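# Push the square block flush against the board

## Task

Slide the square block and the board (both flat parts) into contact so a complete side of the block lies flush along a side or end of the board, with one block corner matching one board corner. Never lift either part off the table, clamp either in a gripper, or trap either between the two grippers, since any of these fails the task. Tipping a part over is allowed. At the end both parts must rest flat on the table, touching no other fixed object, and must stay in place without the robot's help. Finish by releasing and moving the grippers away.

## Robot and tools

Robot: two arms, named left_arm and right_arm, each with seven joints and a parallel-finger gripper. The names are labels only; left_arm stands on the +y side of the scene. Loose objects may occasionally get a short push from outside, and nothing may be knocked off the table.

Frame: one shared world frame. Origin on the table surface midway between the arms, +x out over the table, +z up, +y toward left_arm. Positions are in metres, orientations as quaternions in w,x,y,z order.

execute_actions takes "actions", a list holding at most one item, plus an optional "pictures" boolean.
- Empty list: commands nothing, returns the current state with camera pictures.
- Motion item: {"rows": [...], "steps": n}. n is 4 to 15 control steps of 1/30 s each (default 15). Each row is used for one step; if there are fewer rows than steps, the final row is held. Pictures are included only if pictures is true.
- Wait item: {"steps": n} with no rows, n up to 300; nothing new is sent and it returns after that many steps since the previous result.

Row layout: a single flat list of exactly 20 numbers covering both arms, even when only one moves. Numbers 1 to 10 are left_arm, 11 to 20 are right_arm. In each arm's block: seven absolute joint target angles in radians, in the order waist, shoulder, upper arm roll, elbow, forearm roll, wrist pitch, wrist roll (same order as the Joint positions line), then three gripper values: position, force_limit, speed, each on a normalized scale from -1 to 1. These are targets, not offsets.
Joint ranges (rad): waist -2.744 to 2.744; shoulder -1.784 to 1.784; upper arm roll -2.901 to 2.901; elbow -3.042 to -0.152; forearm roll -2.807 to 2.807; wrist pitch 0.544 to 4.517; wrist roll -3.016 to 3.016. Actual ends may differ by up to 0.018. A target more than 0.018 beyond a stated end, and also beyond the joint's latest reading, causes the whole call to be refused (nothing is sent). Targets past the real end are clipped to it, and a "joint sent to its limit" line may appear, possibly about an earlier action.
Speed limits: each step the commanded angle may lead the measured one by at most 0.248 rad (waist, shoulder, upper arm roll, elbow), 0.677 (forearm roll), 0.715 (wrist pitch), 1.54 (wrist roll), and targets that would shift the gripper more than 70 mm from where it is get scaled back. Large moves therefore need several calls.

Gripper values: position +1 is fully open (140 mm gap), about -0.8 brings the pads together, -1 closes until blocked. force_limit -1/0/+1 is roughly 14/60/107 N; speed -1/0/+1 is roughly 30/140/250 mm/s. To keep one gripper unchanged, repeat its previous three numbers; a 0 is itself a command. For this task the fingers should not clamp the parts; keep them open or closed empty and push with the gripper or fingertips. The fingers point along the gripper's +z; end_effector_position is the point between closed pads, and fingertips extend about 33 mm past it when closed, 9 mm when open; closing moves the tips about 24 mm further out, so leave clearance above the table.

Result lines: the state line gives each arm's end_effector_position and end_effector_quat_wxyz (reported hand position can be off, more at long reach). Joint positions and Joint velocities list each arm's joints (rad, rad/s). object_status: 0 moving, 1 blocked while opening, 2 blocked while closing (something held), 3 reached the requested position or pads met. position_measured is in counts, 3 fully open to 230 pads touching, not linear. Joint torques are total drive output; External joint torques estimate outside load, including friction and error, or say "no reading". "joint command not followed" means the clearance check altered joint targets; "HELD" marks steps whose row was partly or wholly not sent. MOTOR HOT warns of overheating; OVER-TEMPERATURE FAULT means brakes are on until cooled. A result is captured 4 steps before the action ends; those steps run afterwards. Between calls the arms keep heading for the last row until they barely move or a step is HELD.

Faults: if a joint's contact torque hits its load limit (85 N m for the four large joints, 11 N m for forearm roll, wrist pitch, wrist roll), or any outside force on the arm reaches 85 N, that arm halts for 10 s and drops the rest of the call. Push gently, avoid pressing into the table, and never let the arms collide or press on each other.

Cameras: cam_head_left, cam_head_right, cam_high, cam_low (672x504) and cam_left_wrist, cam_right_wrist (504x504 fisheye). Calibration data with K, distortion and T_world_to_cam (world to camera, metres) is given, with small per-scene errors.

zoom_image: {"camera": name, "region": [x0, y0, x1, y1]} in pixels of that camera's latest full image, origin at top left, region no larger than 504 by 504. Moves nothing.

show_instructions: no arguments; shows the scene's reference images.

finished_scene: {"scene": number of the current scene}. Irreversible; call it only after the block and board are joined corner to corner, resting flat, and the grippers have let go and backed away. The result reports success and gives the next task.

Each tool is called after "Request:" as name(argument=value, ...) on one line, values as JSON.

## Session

Request:
show_instructions()

Request:
execute_actions(actions=[])

Reference images for this scene: manual page 1, manual page 2, manual page 3, manual page 4, manual page 5, manual page 6.

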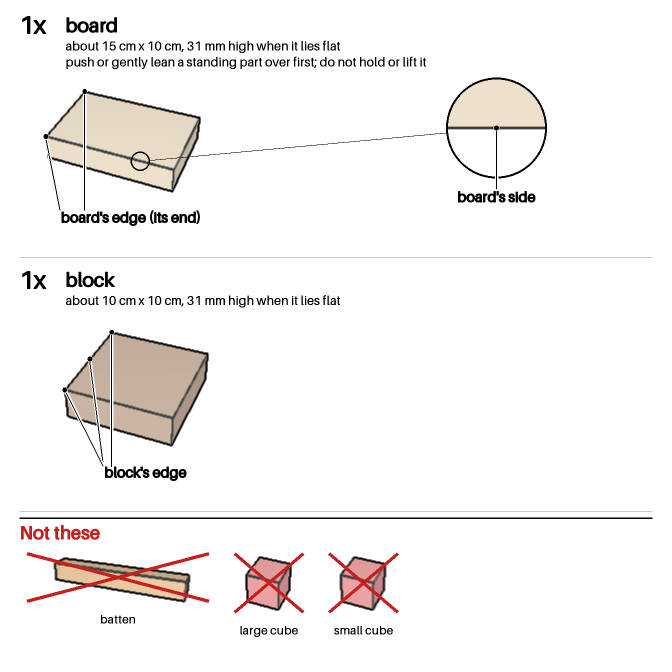

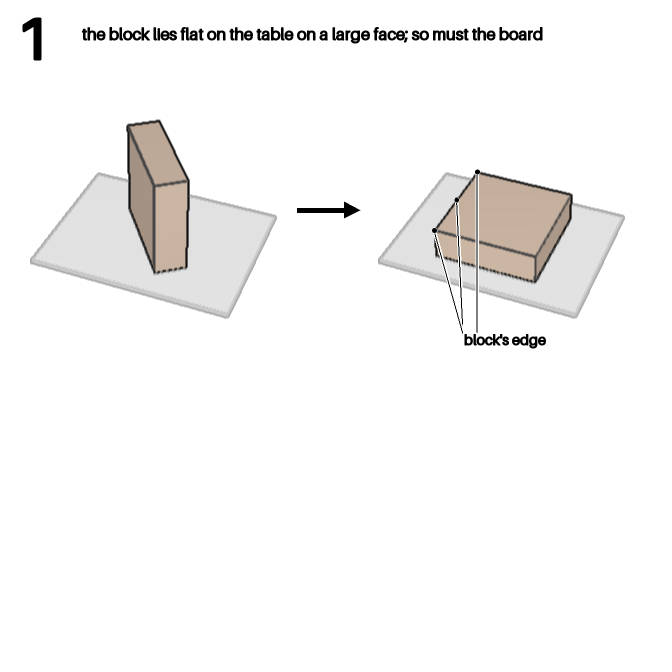

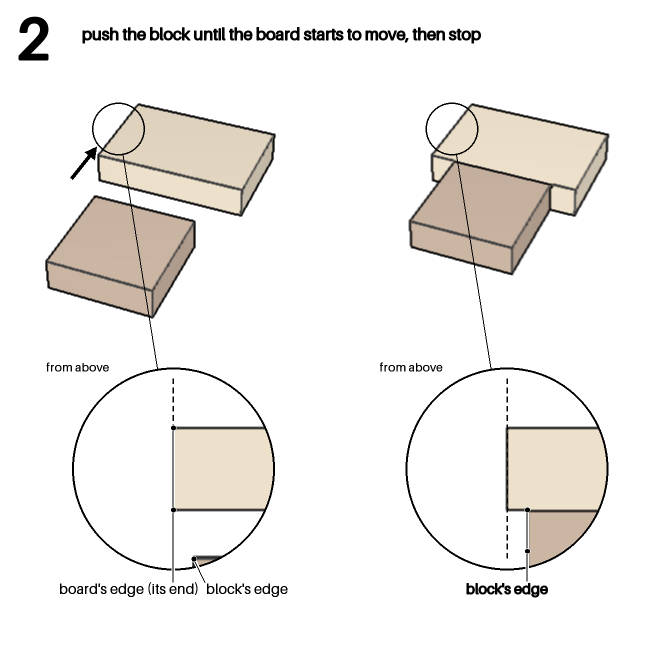

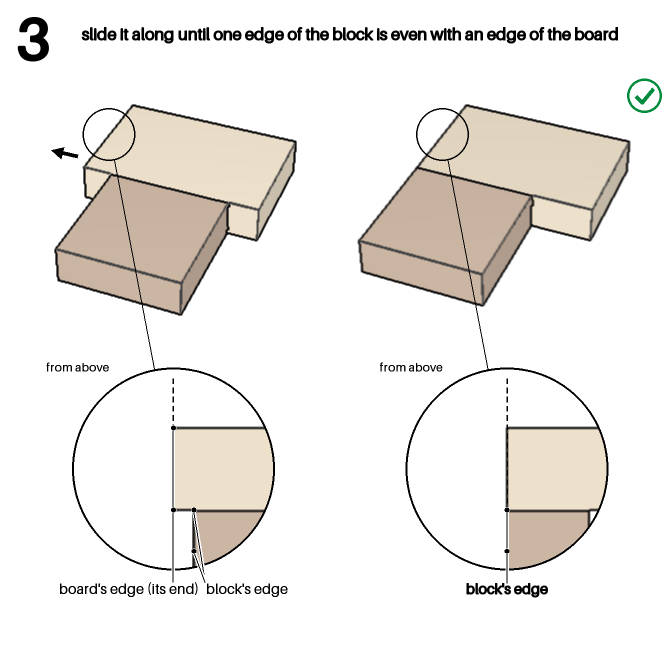

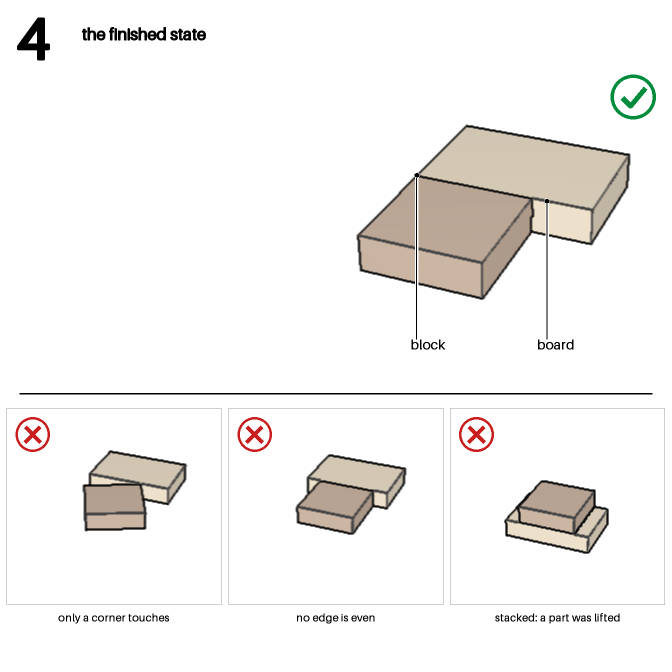

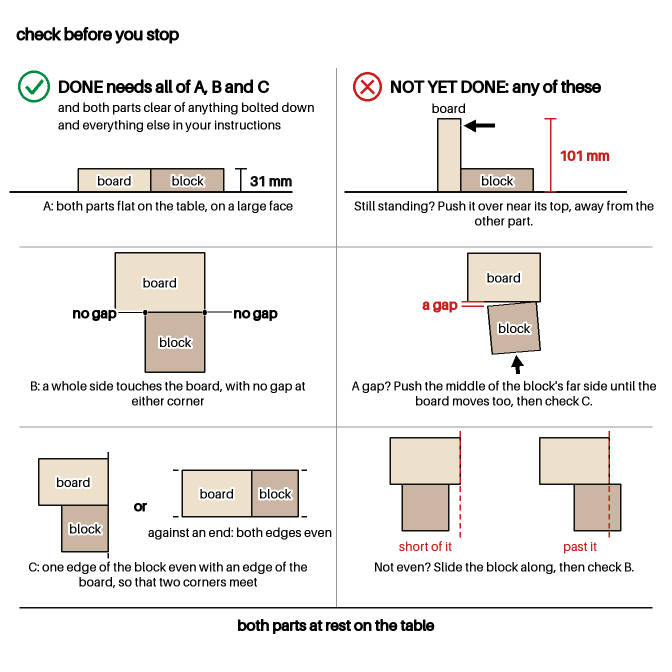

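Scene clock: 0.00 s of 4267.00 s.
left_arm: end_effector_position=(+0.4227, +0.2480, +0.1376) position_measured=3 object_status=3 end_effector_quat_wxyz=(+0.290, +0.564, -0.579, -0.513) | right_arm: end_effector_position=(+0.7198, -0.8498, +0.3298) position_measured=3 object_status=3 end_effector_quat_wxyz=(+0.000, +0.793, -0.513, +0.330)
Joint positions: left_arm=[-0.315  1.055 -0.038 -0.983 -0.113  0.785 -0.398] | right_arm=[-0.494  0.604  0.002 -1.235 -0.047  2.51  -0.926]
Joint velocities: left_arm=[-0.001  0.001  0.001  0.    -0.     0.     0.   ] | right_arm=[-0.001  0.     0.001  0.001  0.001 -0.     0.002]
Joint torques (N m, as the joint torque sensors report them, + toward a larger angle): no reading
External joint torques (N m, as the arm's controller estimates them; a push from outside toward a larger angle lowers the number): no reading
camera_calibration (this result's frames):
cam_left_wrist: T_world_to_cam=[[-0.386276, -0.1638, 0.907723, 0.0819099], [0.566369, 0.734619, 0.373578, -0.461283], [-0.728023, 0.65841, -0.190995, 0.347945], [0, 0, 0, 1]] pos_world=[0.546208, 0.123194, 0.164429]
cam_right_wrist: T_world_to_cam=[[-0.814099, -0.42557, -0.395136, 0.359173], [-0.385752, 0.904905, -0.179839, 1.1114], [0.434095, 0.00601766, -0.900847, 0.178496], [0, 0, 0, 1]] pos_world=[0.643644, -0.853937, 0.502594]

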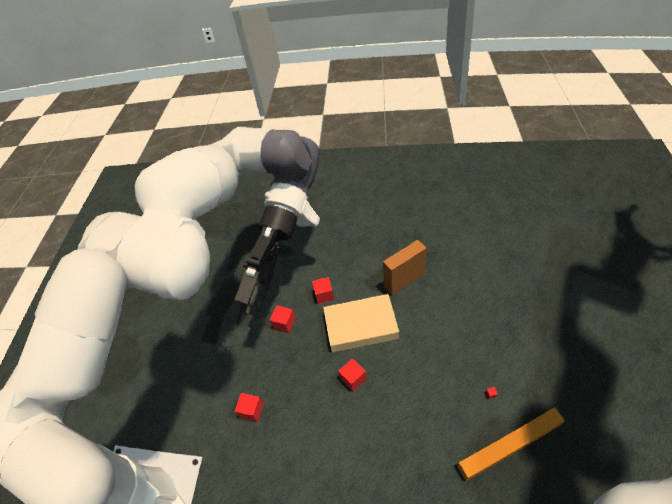

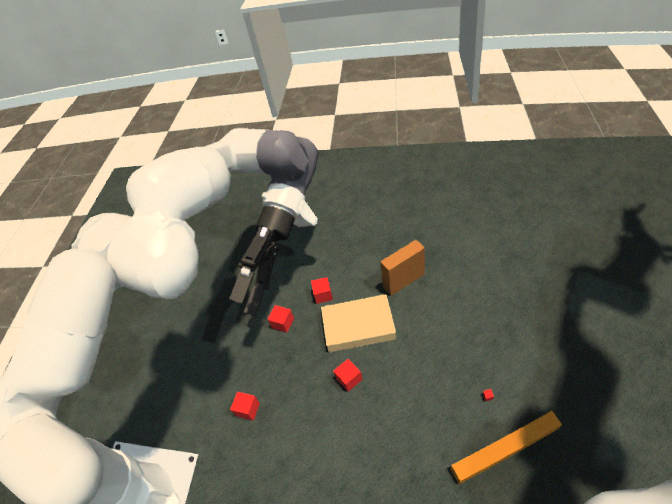

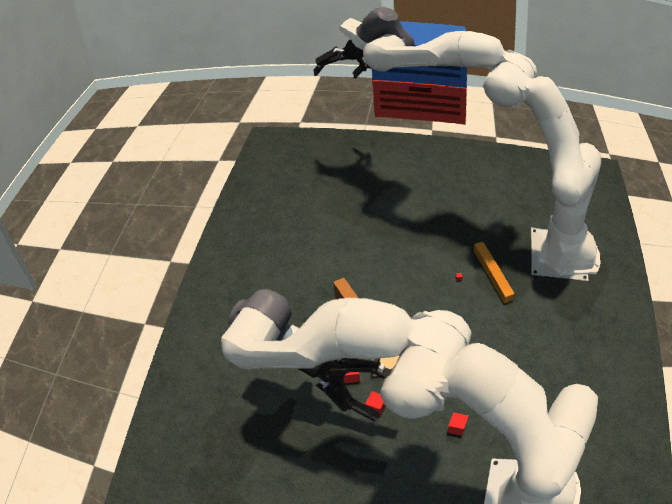

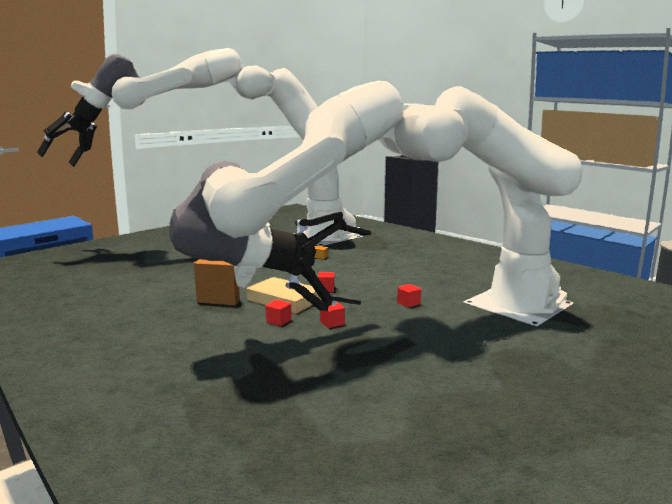

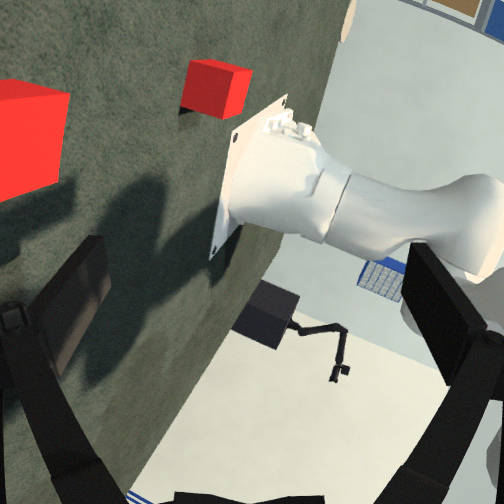

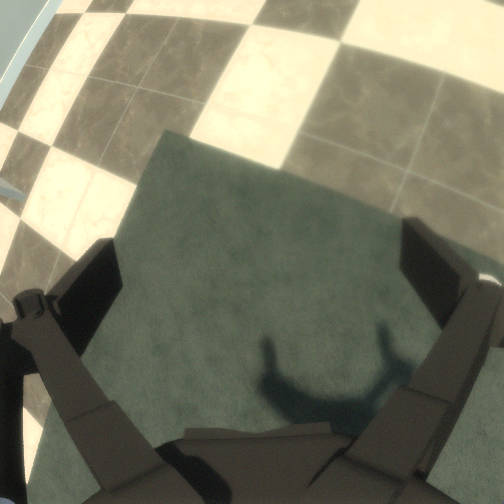

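Request:
zoom_image(camera="cam_head_left", region=[300, 230, 440, 400])

Request:
zoom_image(camera="cam_head_left", region=[365, 230, 445, 310])

Request:
zoom_image(camera="cam_head_left", region=[305, 270, 405, 360])

Region (300, 230, 440, 400) of cam_head_left's 672x504 image, scaled by 2.965, with more detail than that image has; it fills the left 415 columns of this view, and the rest is white.

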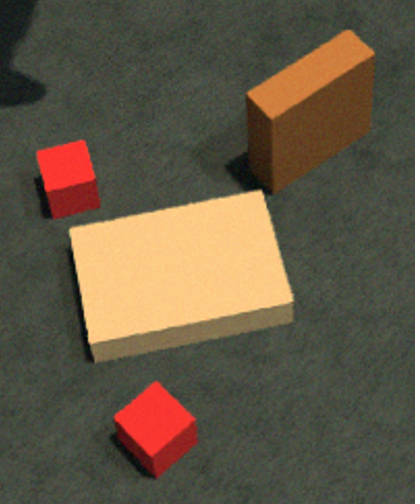

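Region (365, 230, 445, 310) of cam_head_left's 672x504 image, scaled by 6.300, with more detail than that image has.

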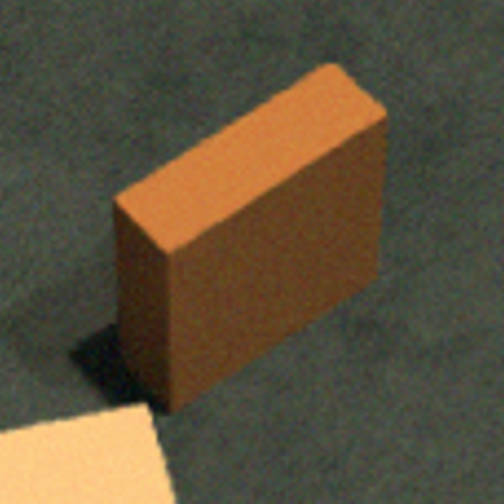

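Region (305, 270, 405, 360) of cam_head_left's 672x504 image, scaled by 5.040, with more detail than that image has; it fills the top 454 rows of this view, and the rest is white.

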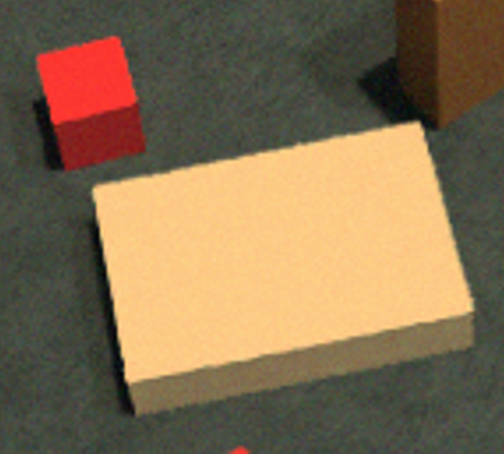

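Request:
execute_actions(actions=[{"rows": [[-0.25,0.6,0,-1.05,-0.113,0.8,-0.5,1,0,0, 0.4915,0.7475,0,-1.085,0,1.832,1.39,-0.15,0,0]], "steps": 14}])

Request:
execute_actions(actions=[{"rows": [[-0.25,-0.093,0,-2.37,0,2.277,-0.895,-0.15,0,0, 0.4915,0.7475,0,-1.085,0,1.832,1.39,-0.15,0,0]], "steps": 15}])

Request:
execute_actions(actions=[{"rows": [[-0.25,-0.093,0,-2.37,0,2.277,-0.895,-0.15,0,0, 0.4915,0.7475,0,-1.085,0,1.832,1.39,-0.15,0,0]], "steps": 12}])

Scene clock: 4.03 s of 4267.00 s.
left_arm: end_effector_position=(+0.4673, +0.2749, +0.2861) position_measured=3 object_status=3 end_effector_quat_wxyz=(+0.232, +0.662, -0.595, -0.392) | right_arm: end_effector_position=(+0.7456, -0.7200, +0.2586) position_measured=70 object_status=0 end_effector_quat_wxyz=(-0.053, +0.748, -0.626, +0.215)
Joint positions: left_arm=[-0.253  0.689 -0.003 -1.047 -0.114  0.795 -0.447] | right_arm=[-0.34   0.677 -0.01  -1.155 -0.031  2.277 -0.548]
Joint velocities: left_arm=[ 0.083 -1.326  0.051  0.046  0.004  0.014 -0.162] | right_arm=[ 0.573  0.187  0.026  0.135  0.035 -0.587  1.183]
Joint torques (N m, as the joint torque sensors report them, + toward a larger angle): left_arm=[ -1.46 -38.62  -0.37  17.53   0.69  -0.15  -0.1 ] | right_arm=[ -0.97 -52.28   1.26  26.64   1.39   2.76   0.4 ]
External joint torques (N m, as the arm's controller estimates them; a push from outside toward a larger angle lowers the number): left_arm=[ 1.35 -1.69  1.01  1.05  0.58  0.41 -0.13] | right_arm=[ 0.74  2.59  0.95  0.96  0.57 -0.68  0.43]
Steps of this call (steps 1 to 90: nothing new was sent; then 0.70 s passed at rest; steps 91 to 100: the first 10 steps of this action). Readings (joint positions | what the end effector reports):
91: left_arm=[-0.313 1.042 -0.035 -1.000 -0.114 0.787 -0.403] | right_arm=[-0.487 0.609 -0.003 -1.223 -0.045 2.486 -0.892] | left_arm position_measured=3 object_status=3 | right_arm position_measured=3 object_status=0
92: left_arm=[-0.306 1.021 -0.031 -1.016 -0.114 0.788 -0.409] | right_arm=[-0.476 0.616 -0.007 -1.212 -0.043 2.461 -0.856] | left_arm position_measured=3 object_status=3 | right_arm position_measured=10 object_status=0
94: left_arm=[-0.288 0.956 -0.021 -1.037 -0.114 0.790 -0.419] | right_arm=[-0.448 0.632 -0.009 -1.193 -0.040 2.411 -0.783] | left_arm position_measured=3 object_status=3 | right_arm position_measured=25 object_status=0
98: left_arm=[-0.260 0.781 -0.007 -1.047 -0.114 0.793 -0.436] | right_arm=[-0.379 0.663 -0.010 -1.166 -0.033 2.320 -0.629] | left_arm position_measured=3 object_status=3 | right_arm position_measured=55 object_status=0
100: the state above

Scene clock: 4.53 s of 4267.00 s.
left_arm: end_effector_position=(+0.5663, +0.2686, +0.3497) position_measured=78 object_status=0 end_effector_quat_wxyz=(+0.056, +0.809, -0.576, -0.108) | right_arm: end_effector_position=(+0.7528, -0.4270, +0.1935) position_measured=148 object_status=0 end_effector_quat_wxyz=(+0.065, -0.642, +0.761, -0.073)
Joint positions: left_arm=[-0.25   0.222 -0.001 -1.416 -0.037  1.396 -0.631] | right_arm=[-0.001  0.734 -0.006 -1.108 -0.016  2.036  0.129]
Joint velocities: left_arm=[-0.    -0.923  0.    -0.853  0.098  1.434 -0.325] | right_arm=[ 0.731  0.047  0.035  0.042  0.018 -0.327  1.241]
Joint torques (N m, as the joint torque sensors report them, + toward a larger angle): left_arm=[  0.31 -35.57   0.13  23.24   1.23   2.9   -0.25] | right_arm=[ -1.8  -52.51  -0.53  25.83   1.35   2.31   0.45]
External joint torques (N m, as the arm's controller estimates them; a push from outside toward a larger angle lowers the number): left_arm=[ 0.36 -1.36  0.   -1.22  0.63  0.73 -0.26] | right_arm=[ 1.54  2.05 -0.05  0.91  0.6  -0.61  0.47]
Steps of this call (steps 1 to 4: the last 4 steps of your previous action; steps 5 to 15: the first 11 steps of this action). Readings (joint positions | what the end effector reports):
5: left_arm=[-0.250 0.555 -0.001 -1.071 -0.103 0.849 -0.483] | right_arm=[-0.236 0.705 -0.009 -1.133 -0.025 2.181 -0.331] | left_arm position_measured=3 object_status=0 | right_arm position_measured=108 object_status=0
6: left_arm=[-0.250 0.524 -0.001 -1.109 -0.093 0.906 -0.502] | right_arm=[-0.215 0.709 -0.008 -1.130 -0.024 2.163 -0.285] | left_arm position_measured=10 object_status=0 | right_arm position_measured=116 object_status=0
8: left_arm=[-0.250 0.457 -0.001 -1.181 -0.075 1.019 -0.537] | right_arm=[-0.170 0.717 -0.008 -1.123 -0.022 2.131 -0.192] | left_arm position_measured=25 object_status=0 | right_arm position_measured=131 object_status=0
12: left_arm=[-0.250 0.321 -0.001 -1.318 -0.050 1.238 -0.595] | right_arm=[-0.075 0.728 -0.007 -1.114 -0.018 2.073 -0.003] | left_arm position_measured=55 object_status=0 | right_arm position_measured=148 object_status=0
15: the state above

Scene clock: 4.93 s of 4267.00 s.
left_arm: end_effector_position=(+0.6030, +0.2686, +0.3098) position_measured=148 object_status=0 end_effector_quat_wxyz=(-0.018, +0.853, -0.515, +0.085) | right_arm: end_effector_position=(+0.6972, -0.1774, +0.1781) position_measured=148 object_status=3 end_effector_quat_wxyz=(+0.042, -0.594, +0.803, -0.022)
Joint positions: left_arm=[-0.25  -0.098 -0.    -2.001 -0.007  2.078 -0.777] | right_arm=[ 0.315  0.744 -0.003 -1.096 -0.011  1.934  0.572]
Joint velocities: left_arm=[ 0.001  0.053  0.001 -1.486  0.015  0.697 -0.237] | right_arm=[ 0.794  0.012  0.04   0.023  0.014 -0.206  1.054]
Joint torques (N m, as the joint torque sensors report them, + toward a larger angle): left_arm=[  0.64 -30.57  -0.18  31.22   1.48   4.33  -0.19] | right_arm=[ -1.92 -51.01  -0.18  25.55   1.23   2.02   0.31]
External joint torques (N m, as the arm's controller estimates them; a push from outside toward a larger angle lowers the number): left_arm=[ 0.65 -0.94 -0.08 -0.17  0.58  0.53 -0.19] | right_arm=[ 2.13  3.25  0.62  1.    0.51 -0.6   0.32]
Steps of this call (steps 1 to 4: the last 4 steps of your previous action; steps 5 to 12: the first 8 steps of this action). Readings (joint positions | what the end effector reports):
5: left_arm=[-0.250 0.064 -0.001 -1.577 -0.024 1.658 -0.681] | right_arm=[0.127 0.740 -0.005 -1.102 -0.013 1.986 0.329] | left_arm position_measured=116 object_status=0 | right_arm position_measured=148 object_status=3
6: left_arm=[-0.250 0.032 -0.001 -1.619 -0.021 1.721 -0.693] | right_arm=[0.153 0.741 -0.005 -1.101 -0.013 1.977 0.366] | left_arm position_measured=123 object_status=0 | right_arm position_measured=148 object_status=3
8: left_arm=[-0.250 -0.041 -0.001 -1.746 -0.014 1.882 -0.727] | right_arm=[0.206 0.742 -0.004 -1.099 -0.012 1.962 0.436] | left_arm position_measured=139 object_status=0 | right_arm position_measured=148 object_status=3
12: the state above

Request:
execute_actions(actions=[{"rows": [[-0.64,-0.093,0,-2.37,0,2.277,-0.895,-0.15,0,0, 0.4915,0.7475,0,-1.085,0,1.832,1.39,-0.15,0,0]], "steps": 15}])

Request:
execute_actions(actions=[{"steps": 25}], pictures=true)

Scene clock: 5.43 s of 4267.00 s.
left_arm: end_effector_position=(+0.4179, +0.1391, +0.1477) position_measured=148 object_status=3 end_effector_quat_wxyz=(+0.001, +0.766, -0.643, -0.016) | right_arm: end_effector_position=(+0.6205, -0.0490, +0.1708) position_measured=148 object_status=3 end_effector_quat_wxyz=(+0.004, -0.404, +0.915, +0.001)
Joint positions: left_arm=[-0.625 -0.086 -0.009 -2.362 -0.003  2.244 -0.852] | right_arm=[ 0.496  0.747  0.004 -1.088 -0.002  1.843  1.2  ]
Joint velocities: left_arm=[-0.393 -0.018 -0.071 -0.1    0.006  0.172 -0.126] | right_arm=[-0.074 -0.001 -0.046  0.002  0.    -0.04   0.612]
Joint torques (N m, as the joint torque sensors report them, + toward a larger angle): left_arm=[ 10.28 -30.31   9.42  23.78   1.29   3.    -0.24] | right_arm=[  1.05 -50.66   0.83  26.65   1.28   1.84   0.35]
External joint torques (N m, as the arm's controller estimates them; a push from outside toward a larger angle lowers the number): left_arm=[-0.49 -1.52 -1.23  0.05  0.64  0.34 -0.21] | right_arm=[-0.66  3.07 -0.9   2.15  0.43 -0.63  0.36]
Steps of this call (steps 1 to 4: the last 4 steps of your previous action; steps 5 to 15: the first 11 steps of this action). Readings (joint positions | what the end effector reports):
5: left_arm=[-0.272 -0.088 0.011 -2.229 -0.005 2.159 -0.808] | right_arm=[0.448 0.746 0.000 -1.090 -0.006 1.886 0.832] | left_arm position_measured=148 object_status=3 | right_arm position_measured=148 object_status=3
6: left_arm=[-0.303 -0.084 0.016 -2.254 -0.005 2.167 -0.812] | right_arm=[0.469 0.746 0.004 -1.089 -0.005 1.877 0.890] | left_arm position_measured=148 object_status=3 | right_arm position_measured=148 object_status=3
8: left_arm=[-0.379 -0.082 0.015 -2.292 -0.005 2.184 -0.819] | right_arm=[0.497 0.746 0.010 -1.089 -0.003 1.864 0.987] | left_arm position_measured=148 object_status=3 | right_arm position_measured=148 object_status=3
12: left_arm=[-0.548 -0.084 0.006 -2.342 -0.004 2.221 -0.838] | right_arm=[0.504 0.747 0.009 -1.088 -0.002 1.848 1.128] | left_arm position_measured=148 object_status=3 | right_arm position_measured=148 object_status=3
15: the state above

Scene clock: 6.27 s of 4267.00 s.
left_arm: end_effector_position=(+0.4212, +0.1317, +0.1498) position_measured=148 object_status=3 end_effector_quat_wxyz=(+0.001, +0.775, -0.632, -0.002) | right_arm: end_effector_position=(+0.6216, -0.0559, +0.1703) position_measured=148 object_status=3 end_effector_quat_wxyz=(+0.001, -0.319, +0.948, -0.000)
Joint positions: left_arm=[-0.64  -0.091 -0.001 -2.368 -0.002  2.274 -0.888] | right_arm=[ 0.491  0.747  0.    -1.088 -0.002  1.836  1.373]
Joint velocities: left_arm=[-0.    -0.     0.    -0.    -0.     0.002 -0.009] | right_arm=[ 0.    -0.001 -0.     0.     0.    -0.     0.038]
Joint torques (N m, as the joint torque sensors report them, + toward a larger angle): left_arm=[  0.39 -28.7    0.69  22.23   1.23   2.87  -0.21] | right_arm=[  0.06 -50.61   0.98  26.03   1.08   1.9    0.27]
External joint torques (N m, as the arm's controller estimates them; a push from outside toward a larger angle lowers the number): left_arm=[ 0.44 -1.72  0.83 -0.14  0.6   0.35 -0.21] | right_arm=[ 0.28  2.97  0.47  1.59  0.3  -0.54  0.27]
Kept back: nothing.
Steps of this call (steps 1 to 4: the last 4 steps of your previous action; steps 5 to 25: the robot went on to your last target). Readings (joint positions | what the end effector reports):
1: left_arm=[-0.634 -0.087 -0.010 -2.365 -0.003 2.249 -0.856] | right_arm=[0.494 0.747 0.003 -1.088 -0.002 1.842 1.219] | left_arm position_measured=148 object_status=3 | right_arm position_measured=148 object_status=3
2: left_arm=[-0.638 -0.088 -0.010 -2.366 -0.003 2.254 -0.860] | right_arm=[0.493 0.747 0.002 -1.088 -0.002 1.841 1.237] | left_arm position_measured=148 object_status=3 | right_arm position_measured=148 object_status=3
4: left_arm=[-0.640 -0.089 -0.007 -2.367 -0.002 2.260 -0.866] | right_arm=[0.491 0.747 0.001 -1.088 -0.002 1.839 1.266] | left_arm position_measured=148 object_status=3 | right_arm position_measured=148 object_status=3
8: left_arm=[-0.640 -0.091 -0.002 -2.368 -0.002 2.268 -0.875] | right_arm=[0.491 0.747 0.000 -1.088 -0.002 1.837 1.308] | left_arm position_measured=148 object_status=3 | right_arm position_measured=148 object_status=3
25: the state above
camera_calibration (this result's frames):
cam_left_wrist: T_world_to_cam=[[-0.976734, -0.212618, -0.0279974, 0.446494], [-0.203227, 0.875991, 0.437422, -0.0835763], [-0.0684786, 0.432935, -0.89882, 0.283693], [0, 0, 0, 1]] pos_world=[0.438548, 0.0453241, 0.304048]
cam_right_wrist: T_world_to_cam=[[-0.547653, 0.836204, -0.0289568, 0.396529], [0.771488, 0.518059, 0.369352, -0.50804], [0.323855, 0.179937, -0.928838, 0.155778], [0, 0, 0, 1]] pos_world=[0.558658, -0.0964145, 0.34382]

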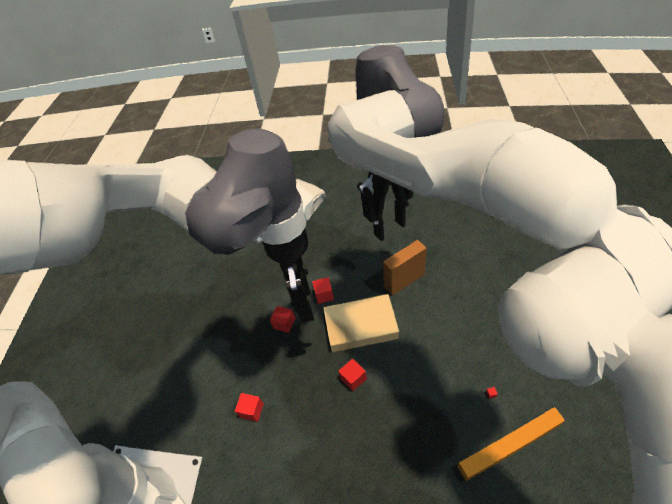

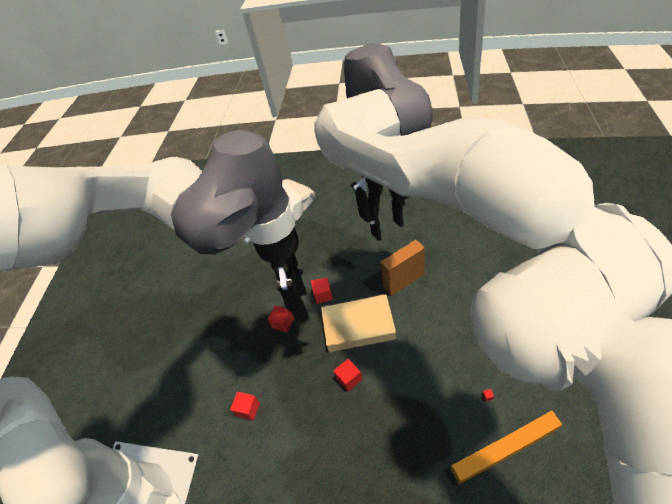

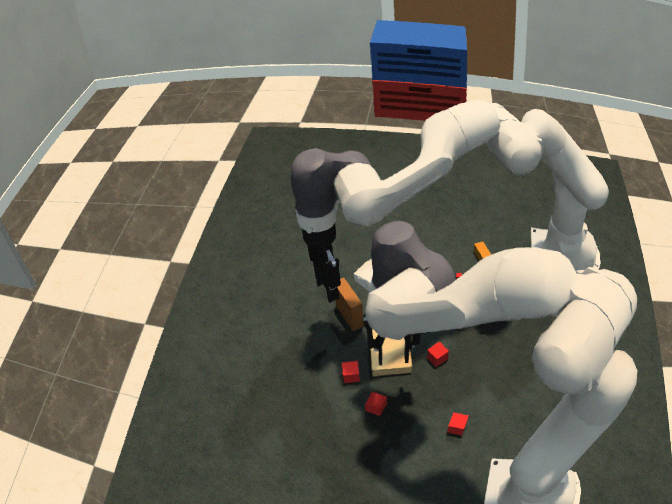

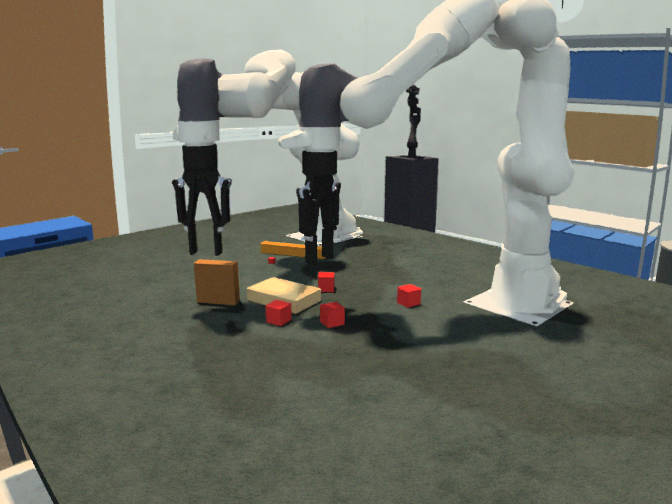

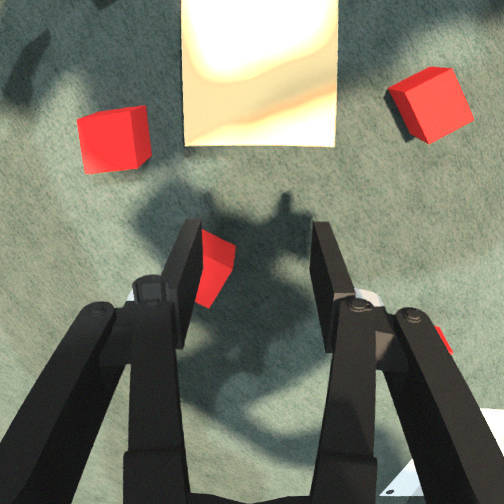

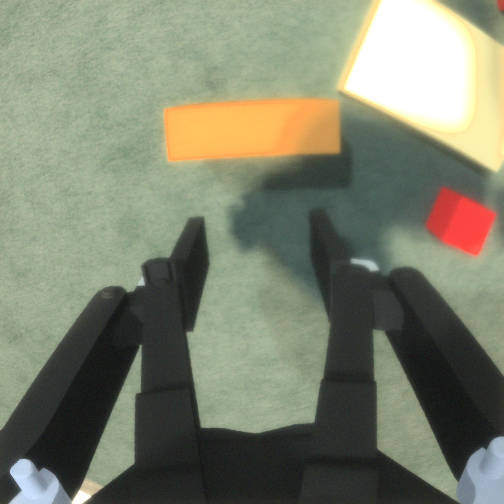

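Request:
execute_actions(actions=[{"rows": [
[-0.641,-0.087,0,-2.369,0,2.302,-0.91,-0.15,0,0, 0.491,0.747,0,-1.091,0,1.851,1.385,-0.15,0,0],
[-0.641,-0.079,0,-2.372,0,2.33,-0.91,-0.15,0,0, 0.491,0.746,0,-1.098,0,1.866,1.385,-0.15,0,0],
[-0.641,-0.067,0,-2.377,0,2.363,-0.91,-0.15,0,0, 0.49,0.744,0,-1.108,0,1.884,1.385,-0.15,0,0],
[-0.641,-0.051,0,-2.383,0,2.4,-0.91,-0.15,0,0, 0.49,0.743,0,-1.122,0,1.903,1.385,-0.15,0,0],
[-0.641,-0.033,0,-2.389,0,2.436,-0.91,-0.15,0,0, 0.49,0.741,0,-1.137,0,1.922,1.385,-0.15,0,0],
[-0.641,-0.013,0,-2.397,0,2.469,-0.91,-0.15,0,0, 0.489,0.739,0,-1.154,0,1.94,1.385,-0.15,0,0],
[-0.641,0.01,0,-2.405,0,2.497,-0.91,-0.15,0,0, 0.489,0.737,0,-1.173,0,1.955,1.385,-0.15,0,0],
[-0.641,0.03,0,-2.412,0,2.52,-0.91,-0.15,0,0, 0.489,0.734,0,-1.189,0,1.967,1.385,-0.15,0,0],
[-0.641,0.05,0,-2.419,0,2.536,-0.91,-0.15,0,0, 0.488,0.732,0,-1.206,0,1.976,1.385,-0.15,0,0],
[-0.641,0.068,0,-2.426,0,2.553,-0.91,-0.15,0,0, 0.488,0.73,0,-1.222,0,1.985,1.385,-0.15,0,0],
[-0.641,0.084,0,-2.432,0,2.553,-0.91,-0.15,0,0, 0.488,0.729,0,-1.235,0,1.988,1.385,-0.15,0,0],
[-0.641,0.096,0,-2.436,0,2.553,-0.91,-0.15,0,0, 0.487,0.727,0,-1.245,0,1.991,1.385,-0.15,0,0],
[-0.641,0.104,0,-2.439,0,2.553,-0.91,-0.15,0,0, 0.487,0.727,0,-1.252,0,1.995,1.385,-0.15,0,0],
[-0.641,0.108,0,-2.441,0,2.553,-0.91,-0.15,0,0, 0.487,0.726,0,-1.255,0,1.999,1.385,-0.15,0,0],
[-0.641,0.11,0,-2.442,0,2.553,-0.91,-0.15,0,0, 0.487,0.726,0,-1.257,0,2.004,1.385,-0.15,0,0]
], "steps": 15}])

Request:
execute_actions(actions=[{"rows": [
[-0.641,0.11,0,-2.442,0,2.553,-0.91,-0.15,0,0, 0.487,0.72,0,-1.267,0,2.009,1.38,-0.15,0,0],
[-0.641,0.11,0,-2.442,0,2.553,-0.91,-0.15,0,0, 0.486,0.714,0,-1.278,0,2.013,1.38,-0.15,0,0],
[-0.641,0.11,0,-2.442,0,2.553,-0.91,-0.15,0,0, 0.486,0.708,0,-1.288,0,2.017,1.38,-0.15,0,0],
[-0.641,0.11,0,-2.442,0,2.553,-0.91,-0.15,0,0, 0.485,0.702,0,-1.298,0,2.021,1.38,-0.15,0,0],
[-0.641,0.11,0,-2.442,0,2.553,-0.91,-0.15,0,0, 0.485,0.696,0,-1.309,0,2.025,1.38,-0.15,0,0],
[-0.641,0.11,0,-2.442,0,2.553,-0.91,-0.15,0,0, 0.484,0.69,0,-1.319,0,2.03,1.378,-0.15,0,0],
[-0.641,0.11,0,-2.442,0,2.553,-0.91,-0.15,0,0, 0.484,0.684,0,-1.329,0,2.034,1.378,-0.15,0,0],
[-0.641,0.11,0,-2.442,0,2.553,-0.91,-0.15,0,0, 0.484,0.677,0,-1.34,0,2.038,1.376,-0.15,0,0],
[-0.641,0.11,0,-2.442,0,2.553,-0.91,-0.15,0,0, 0.483,0.671,0,-1.35,0,2.042,1.376,-0.15,0,0],
[-0.641,0.11,0,-2.442,0,2.553,-0.91,-0.15,0,0, 0.483,0.665,0,-1.36,0,2.046,1.374,-0.15,0,0],
[-0.641,0.11,0,-2.442,0,2.553,-0.91,-0.15,0,0, 0.482,0.659,0,-1.371,0,2.05,1.374,-0.15,0,0],
[-0.641,0.11,0,-2.442,0,2.553,-0.91,-0.15,0,0, 0.482,0.653,0,-1.381,0,2.054,1.372,-0.15,0,0],
[-0.641,0.11,0,-2.442,0,2.553,-0.91,-0.15,0,0, 0.481,0.647,0,-1.391,0,2.058,1.372,-0.15,0,0],
[-0.641,0.11,0,-2.442,0,2.553,-0.91,-0.15,0,0, 0.481,0.641,0,-1.402,0,2.062,1.37,-0.15,0,0],
[-0.641,0.11,0,-2.442,0,2.553,-0.91,-0.15,0,0, 0.481,0.635,0,-1.412,0,2.066,1.37,-0.15,0,0]
], "steps": 15}])

Request:
execute_actions(actions=[{"rows": [
[-0.641,0.11,0,-2.442,0,2.553,-0.91,-0.15,0,0, 0.48,0.629,0,-1.422,0,2.07,1.368,-0.15,0,0],
[-0.641,0.11,0,-2.442,0,2.553,-0.91,-0.15,0,0, 0.48,0.623,0,-1.431,0,2.073,1.368,-0.15,0,0],
[-0.641,0.11,0,-2.442,0,2.553,-0.91,-0.15,0,0, 0.479,0.617,0,-1.441,0,2.077,1.366,-0.15,0,0],
[-0.641,0.11,0,-2.442,0,2.553,-0.91,-0.15,0,0, 0.479,0.611,0,-1.451,0,2.081,1.366,-0.15,0,0],
[-0.641,0.11,0,-2.442,0,2.553,-0.91,-0.15,0,0, 0.478,0.605,0,-1.46,0,2.085,1.366,-0.15,0,0],
[-0.641,0.11,0,-2.442,0,2.553,-0.91,-0.15,0,0, 0.478,0.599,0,-1.47,0,2.089,1.366,-0.15,0,0],
[-0.641,0.11,0,-2.442,0,2.553,-0.91,-0.15,0,0, 0.477,0.594,0,-1.48,0,2.092,1.366,-0.15,0,0],
[-0.641,0.11,0,-2.442,0,2.553,-0.91,-0.15,0,0, 0.477,0.588,0,-1.489,0,2.096,1.366,-0.15,0,0],
[-0.641,0.11,0,-2.442,0,2.553,-0.91,-0.15,0,0, 0.476,0.582,0,-1.499,0,2.1,1.366,-0.15,0,0],
[-0.641,0.11,0,-2.442,0,2.553,-0.91,-0.15,0,0, 0.476,0.576,0,-1.509,0,2.104,1.366,-0.15,0,0],
[-0.641,0.11,0,-2.442,0,2.553,-0.91,-0.15,0,0, 0.475,0.57,0,-1.518,0,2.105,1.366,-0.15,0,0],
[-0.641,0.11,0,-2.442,0,2.553,-0.91,-0.15,0,0, 0.475,0.564,0,-1.528,0,2.105,1.366,-0.15,0,0],
[-0.641,0.11,0,-2.442,0,2.553,-0.91,-0.15,0,0, 0.474,0.558,0,-1.538,0,2.105,1.366,-0.15,0,0],
[-0.641,0.11,0,-2.442,0,2.553,-0.91,-0.15,0,0, 0.474,0.552,0,-1.547,0,2.105,1.366,-0.15,0,0],
[-0.641,0.11,0,-2.442,0,2.553,-0.91,-0.15,0,0, 0.474,0.547,0,-1.557,0,2.105,1.366,-0.15,0,0]
], "steps": 15}])

Request:
execute_actions(actions=[{"steps": 16}], pictures=true)

Scene clock: 9.33 s of 4267.00 s.
left_arm: end_effector_position=(+0.4283, +0.1261, +0.0827) position_measured=148 object_status=3 end_effector_quat_wxyz=(+0.001, +0.779, -0.627, +0.007) | right_arm: end_effector_position=(+0.6174, -0.0582, +0.1365) position_measured=148 object_status=3 end_effector_quat_wxyz=(+0.004, -0.313, +0.950, -0.000)
Joint positions: left_arm=[-0.64   0.043 -0.001 -2.414 -0.002  2.471 -0.901] | right_arm=[ 0.49   0.732  0.    -1.2   -0.002  1.939  1.385]
Joint velocities: left_arm=[ 0.     0.581  0.    -0.227  0.001  0.469 -0.015] | right_arm=[-0.006 -0.007  0.001 -0.425 -0.     0.259 -0.001]
Joint torques (N m, as the joint torque sensors report them, + toward a larger angle): left_arm=[ -0.09 -32.93   0.7   22.12   1.08   3.18  -0.16] | right_arm=[  0.   -52.77   0.93  23.19   1.14   3.54   0.08]
External joint torques (N m, as the arm's controller estimates them; a push from outside toward a larger angle lowers the number): left_arm=[-0.17  1.68  0.57 -0.24  0.57  0.46 -0.16] | right_arm=[-0.06  0.95  0.29 -2.43  0.38  0.83  0.08]
Steps of this call (steps 1 to 30: the robot went on to your last target; steps 31 to 81: nothing new was sent; steps 82 to 92: the first 11 steps of this action). Readings (joint positions | what the end effector reports):
82: left_arm=[-0.640 -0.090 -0.001 -2.368 -0.002 2.278 -0.892] | right_arm=[0.491 0.747 0.000 -1.088 -0.002 1.838 1.385] | left_arm position_measured=148 object_status=3 | right_arm position_measured=148 object_status=3
83: left_arm=[-0.640 -0.089 -0.001 -2.368 -0.002 2.286 -0.893] | right_arm=[0.491 0.746 0.000 -1.090 -0.002 1.842 1.385] | left_arm position_measured=148 object_status=3 | right_arm position_measured=148 object_status=3
85: left_arm=[-0.640 -0.079 -0.001 -2.371 -0.002 2.317 -0.896] | right_arm=[0.491 0.743 0.000 -1.101 -0.002 1.858 1.385] | left_arm position_measured=148 object_status=3 | right_arm position_measured=148 object_status=3
89: left_arm=[-0.640 -0.019 -0.001 -2.391 -0.002 2.410 -0.899] | right_arm=[0.491 0.736 0.000 -1.152 -0.002 1.906 1.385] | left_arm position_measured=148 object_status=3 | right_arm position_measured=148 object_status=3
92: the state above

Scene clock: 9.83 s of 4267.00 s.
left_arm: end_effector_position=(+0.4200, +0.1329, +0.0452) position_measured=148 object_status=3 end_effector_quat_wxyz=(+0.001, +0.780, -0.625, -0.004) | right_arm: end_effector_position=(+0.6028, -0.0695, +0.1187) position_measured=148 object_status=3 end_effector_quat_wxyz=(+0.003, -0.312, +0.950, -0.000)
Joint positions: left_arm=[-0.64   0.111 -0.001 -2.442 -0.002  2.545 -0.905] | right_arm=[ 0.485  0.673  0.    -1.346 -0.002  2.025  1.383]
Joint velocities: left_arm=[ 0.     0.    -0.     0.002  0.003  0.027 -0.004] | right_arm=[-0.014 -0.179  0.001 -0.277 -0.001  0.117 -0.014]
Joint torques (N m, as the joint torque sensors report them, + toward a larger angle): left_arm=[  0.06 -31.36   0.73  20.33   1.02   2.89  -0.25] | right_arm=[ -0.91 -49.54   0.76  23.28   1.15   3.33  -0.12]
External joint torques (N m, as the arm's controller estimates them; a push from outside toward a larger angle lowers the number): left_arm=[ 0.02 -0.72  0.6   1.22  0.56  0.39 -0.25] | right_arm=[-0.79  0.78  0.3  -1.15  0.43  0.71 -0.12]
Steps of this call (steps 1 to 4: the last 4 steps of your previous action; steps 5 to 15: the first 11 steps of this action). Readings (joint positions | what the end effector reports):
5: left_arm=[-0.640 0.106 -0.001 -2.440 -0.002 2.518 -0.903] | right_arm=[0.489 0.730 0.000 -1.251 -0.002 1.975 1.385] | left_arm position_measured=148 object_status=3 | right_arm position_measured=148 object_status=3
6: left_arm=[-0.640 0.109 -0.001 -2.442 -0.002 2.523 -0.903] | right_arm=[0.489 0.727 0.000 -1.260 -0.002 1.981 1.385] | left_arm position_measured=148 object_status=3 | right_arm position_measured=148 object_status=3
8: left_arm=[-0.640 0.111 -0.001 -2.442 -0.002 2.532 -0.904] | right_arm=[0.488 0.718 0.000 -1.278 -0.002 1.991 1.385] | left_arm position_measured=148 object_status=3 | right_arm position_measured=148 object_status=3
12: left_arm=[-0.640 0.111 -0.001 -2.442 -0.002 2.542 -0.904] | right_arm=[0.486 0.692 0.000 -1.316 -0.002 2.012 1.384] | left_arm position_measured=148 object_status=3 | right_arm position_measured=148 object_status=3
15: the state above

Scene clock: 10.33 s of 4267.00 s.
left_arm: end_effector_position=(+0.4211, +0.1321, +0.0456) position_measured=148 object_status=3 end_effector_quat_wxyz=(+0.001, +0.781, -0.625, -0.002) | right_arm: end_effector_position=(+0.5828, -0.0844, +0.1186) position_measured=148 object_status=3 end_effector_quat_wxyz=(+0.004, -0.313, +0.950, -0.000)
Joint positions: left_arm=[-0.64   0.111 -0.001 -2.442 -0.002  2.55  -0.905] | right_arm=[ 0.478  0.584  0.    -1.495 -0.002  2.086  1.374]
Joint velocities: left_arm=[-0.    -0.     0.     0.001 -0.     0.    -0.   ] | right_arm=[-0.016 -0.161  0.001 -0.263 -0.001  0.083 -0.01 ]
Joint torques (N m, as the joint torque sensors report them, + toward a larger angle): left_arm=[  0.08 -31.45   0.56  20.3    1.03   2.93  -0.19] | right_arm=[ -0.61 -47.1    1.25  22.65   1.11   3.53  -0.21]
External joint torques (N m, as the arm's controller estimates them; a push from outside toward a larger angle lowers the number): left_arm=[-0.03 -0.74  0.36  1.11  0.57  0.4  -0.19] | right_arm=[-0.71  1.6   0.73 -1.97  0.41  0.84 -0.21]
Steps of this call (steps 1 to 4: the last 4 steps of your previous action; steps 5 to 15: the first 11 steps of this action). Readings (joint positions | what the end effector reports):
5: left_arm=[-0.640 0.111 -0.001 -2.442 -0.002 2.548 -0.905] | right_arm=[0.483 0.642 0.000 -1.397 -0.002 2.047 1.380] | left_arm position_measured=148 object_status=3 | right_arm position_measured=148 object_status=3
6: left_arm=[-0.640 0.111 -0.001 -2.442 -0.002 2.549 -0.905] | right_arm=[0.483 0.636 0.000 -1.407 -0.002 2.051 1.379] | left_arm position_measured=148 object_status=3 | right_arm position_measured=148 object_status=3
8: left_arm=[-0.640 0.111 -0.001 -2.442 -0.002 2.549 -0.905] | right_arm=[0.482 0.624 0.000 -1.427 -0.002 2.059 1.377] | left_arm position_measured=148 object_status=3 | right_arm position_measured=148 object_status=3
12: left_arm=[-0.640 0.111 -0.001 -2.442 -0.002 2.549 -0.905] | right_arm=[0.480 0.601 0.000 -1.466 -0.002 2.075 1.375] | left_arm position_measured=148 object_status=3 | right_arm position_measured=148 object_status=3
15: the state above

Scene clock: 10.87 s of 4267.00 s.
left_arm: end_effector_position=(+0.4211, +0.1320, +0.0456) position_measured=148 object_status=3 end_effector_quat_wxyz=(+0.001, +0.781, -0.625, -0.002) | right_arm: end_effector_position=(+0.5712, -0.0918, +0.1172) position_measured=148 object_status=3 end_effector_quat_wxyz=(-0.001, -0.313, +0.950, -0.001)
Joint positions: left_arm=[-0.64   0.111 -0.001 -2.442 -0.002  2.55  -0.905] | right_arm=[ 0.476  0.548  0.    -1.554 -0.002  2.1    1.371]
Joint velocities: left_arm=[-0.001  0.     0.001  0.001 -0.001  0.    -0.001] | right_arm=[ 0.001 -0.     0.    -0.002  0.001  0.004 -0.004]
Joint torques (N m, as the joint torque sensors report them, + toward a larger angle): left_arm=[ -0.02 -31.27   0.85  20.45   1.04   2.88  -0.16] | right_arm=[ -1.07 -47.     1.51  21.2    1.1    3.2   -0.28]
External joint torques (N m, as the arm's controller estimates them; a push from outside toward a larger angle lowers the number): left_arm=[-0.02 -0.57  0.75  1.29  0.58  0.36 -0.17] | right_arm=[-1.21  1.21  0.91 -2.42  0.4   0.78 -0.28]
Kept back: nothing.
Steps of this call (steps 1 to 4: the last 4 steps of your previous action; steps 5 to 16: the robot went on to your last target). Readings (joint positions | what the end effector reports):
1: left_arm=[-0.640 0.111 -0.001 -2.442 -0.002 2.550 -0.905] | right_arm=[0.478 0.578 0.000 -1.505 -0.002 2.088 1.374] | left_arm position_measured=148 object_status=3 | right_arm position_measured=148 object_status=3
2: left_arm=[-0.640 0.111 -0.001 -2.442 -0.002 2.550 -0.905] | right_arm=[0.477 0.572 0.000 -1.515 -0.002 2.091 1.373] | left_arm position_measured=148 object_status=3 | right_arm position_measured=148 object_status=3
4: left_arm=[-0.640 0.111 -0.001 -2.442 -0.002 2.550 -0.905] | right_arm=[0.476 0.560 0.000 -1.534 -0.002 2.094 1.373] | left_arm position_measured=148 object_status=3 | right_arm position_measured=148 object_status=3
8: left_arm=[-0.640 0.111 -0.001 -2.442 -0.002 2.550 -0.905] | right_arm=[0.476 0.550 0.000 -1.550 -0.002 2.097 1.372] | left_arm position_measured=148 object_status=3 | right_arm position_measured=148 object_status=3
16: the state above
camera_calibration (this result's frames):
cam_left_wrist: T_world_to_cam=[[-0.972763, -0.230032, -0.0285975, 0.444224], [-0.219123, 0.872283, 0.437159, -0.0311022], [-0.0756156, 0.431518, -0.898929, 0.193121], [0, 0, 0, 1]] pos_world=[0.439913, 0.0459803, 0.199903]
cam_right_wrist: T_world_to_cam=[[-0.536967, 0.84313, -0.0282488, 0.391934], [0.779691, 0.508793, 0.36498, -0.435909], [0.322099, 0.173957, -0.930587, 0.129867], [0, 0, 0, 1]] pos_world=[0.5085, -0.131255, 0.291022]

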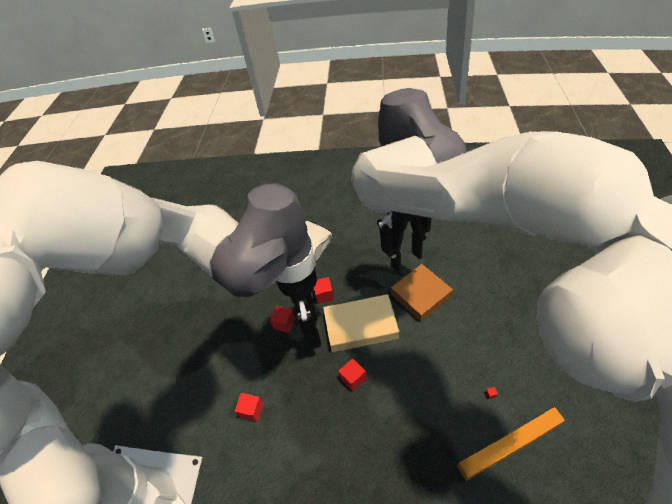

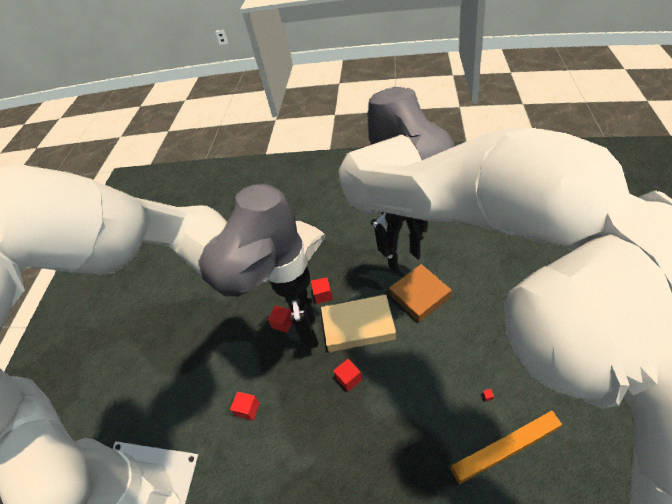

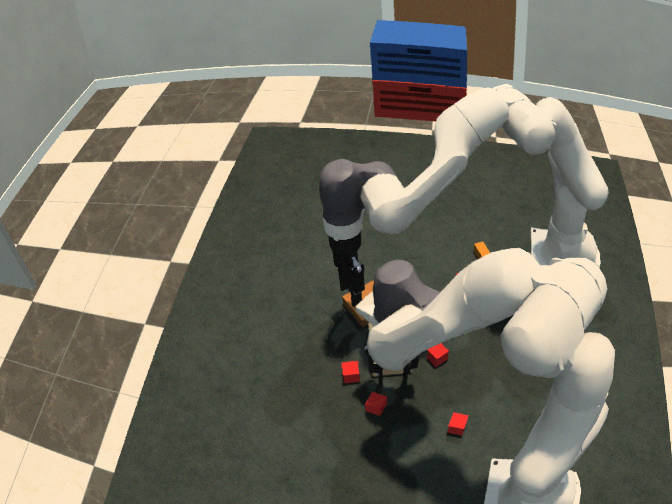

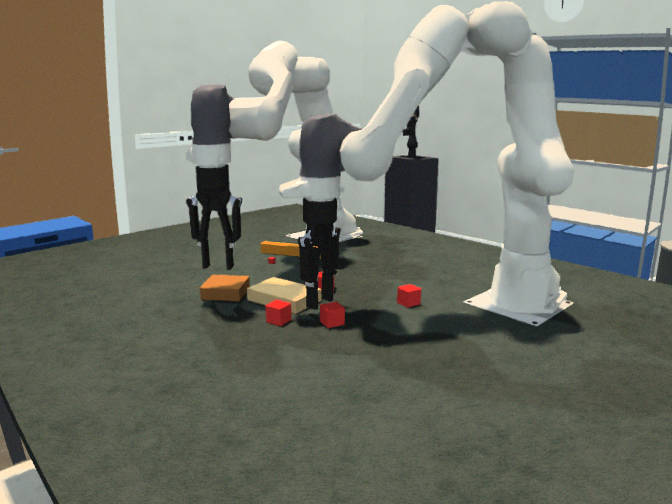

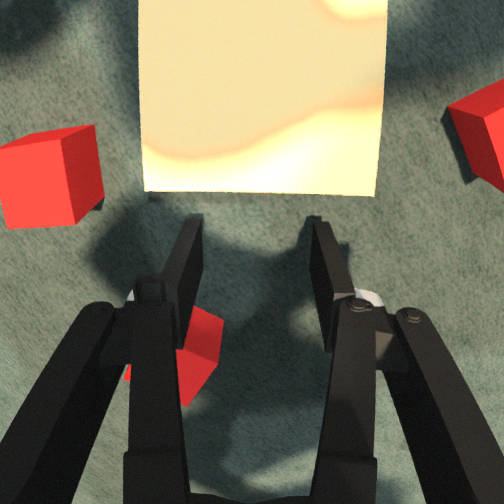

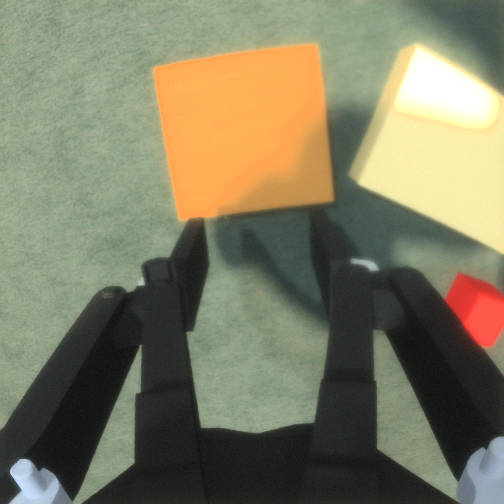

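Request:
zoom_image(camera="cam_right_wrist", region=[140, 20, 504, 270])

Region (140, 20, 504, 270) of cam_right_wrist's 504x504 image, scaled by 1.385, with more detail than that image has; it fills the top 346 rows of this view, and the rest is white.

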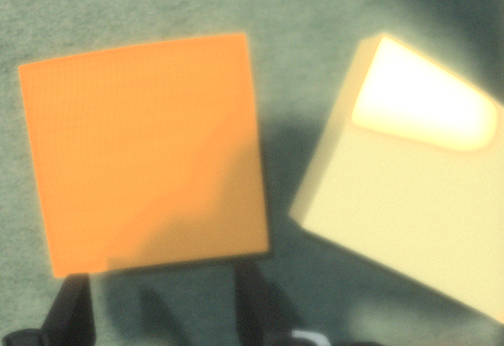

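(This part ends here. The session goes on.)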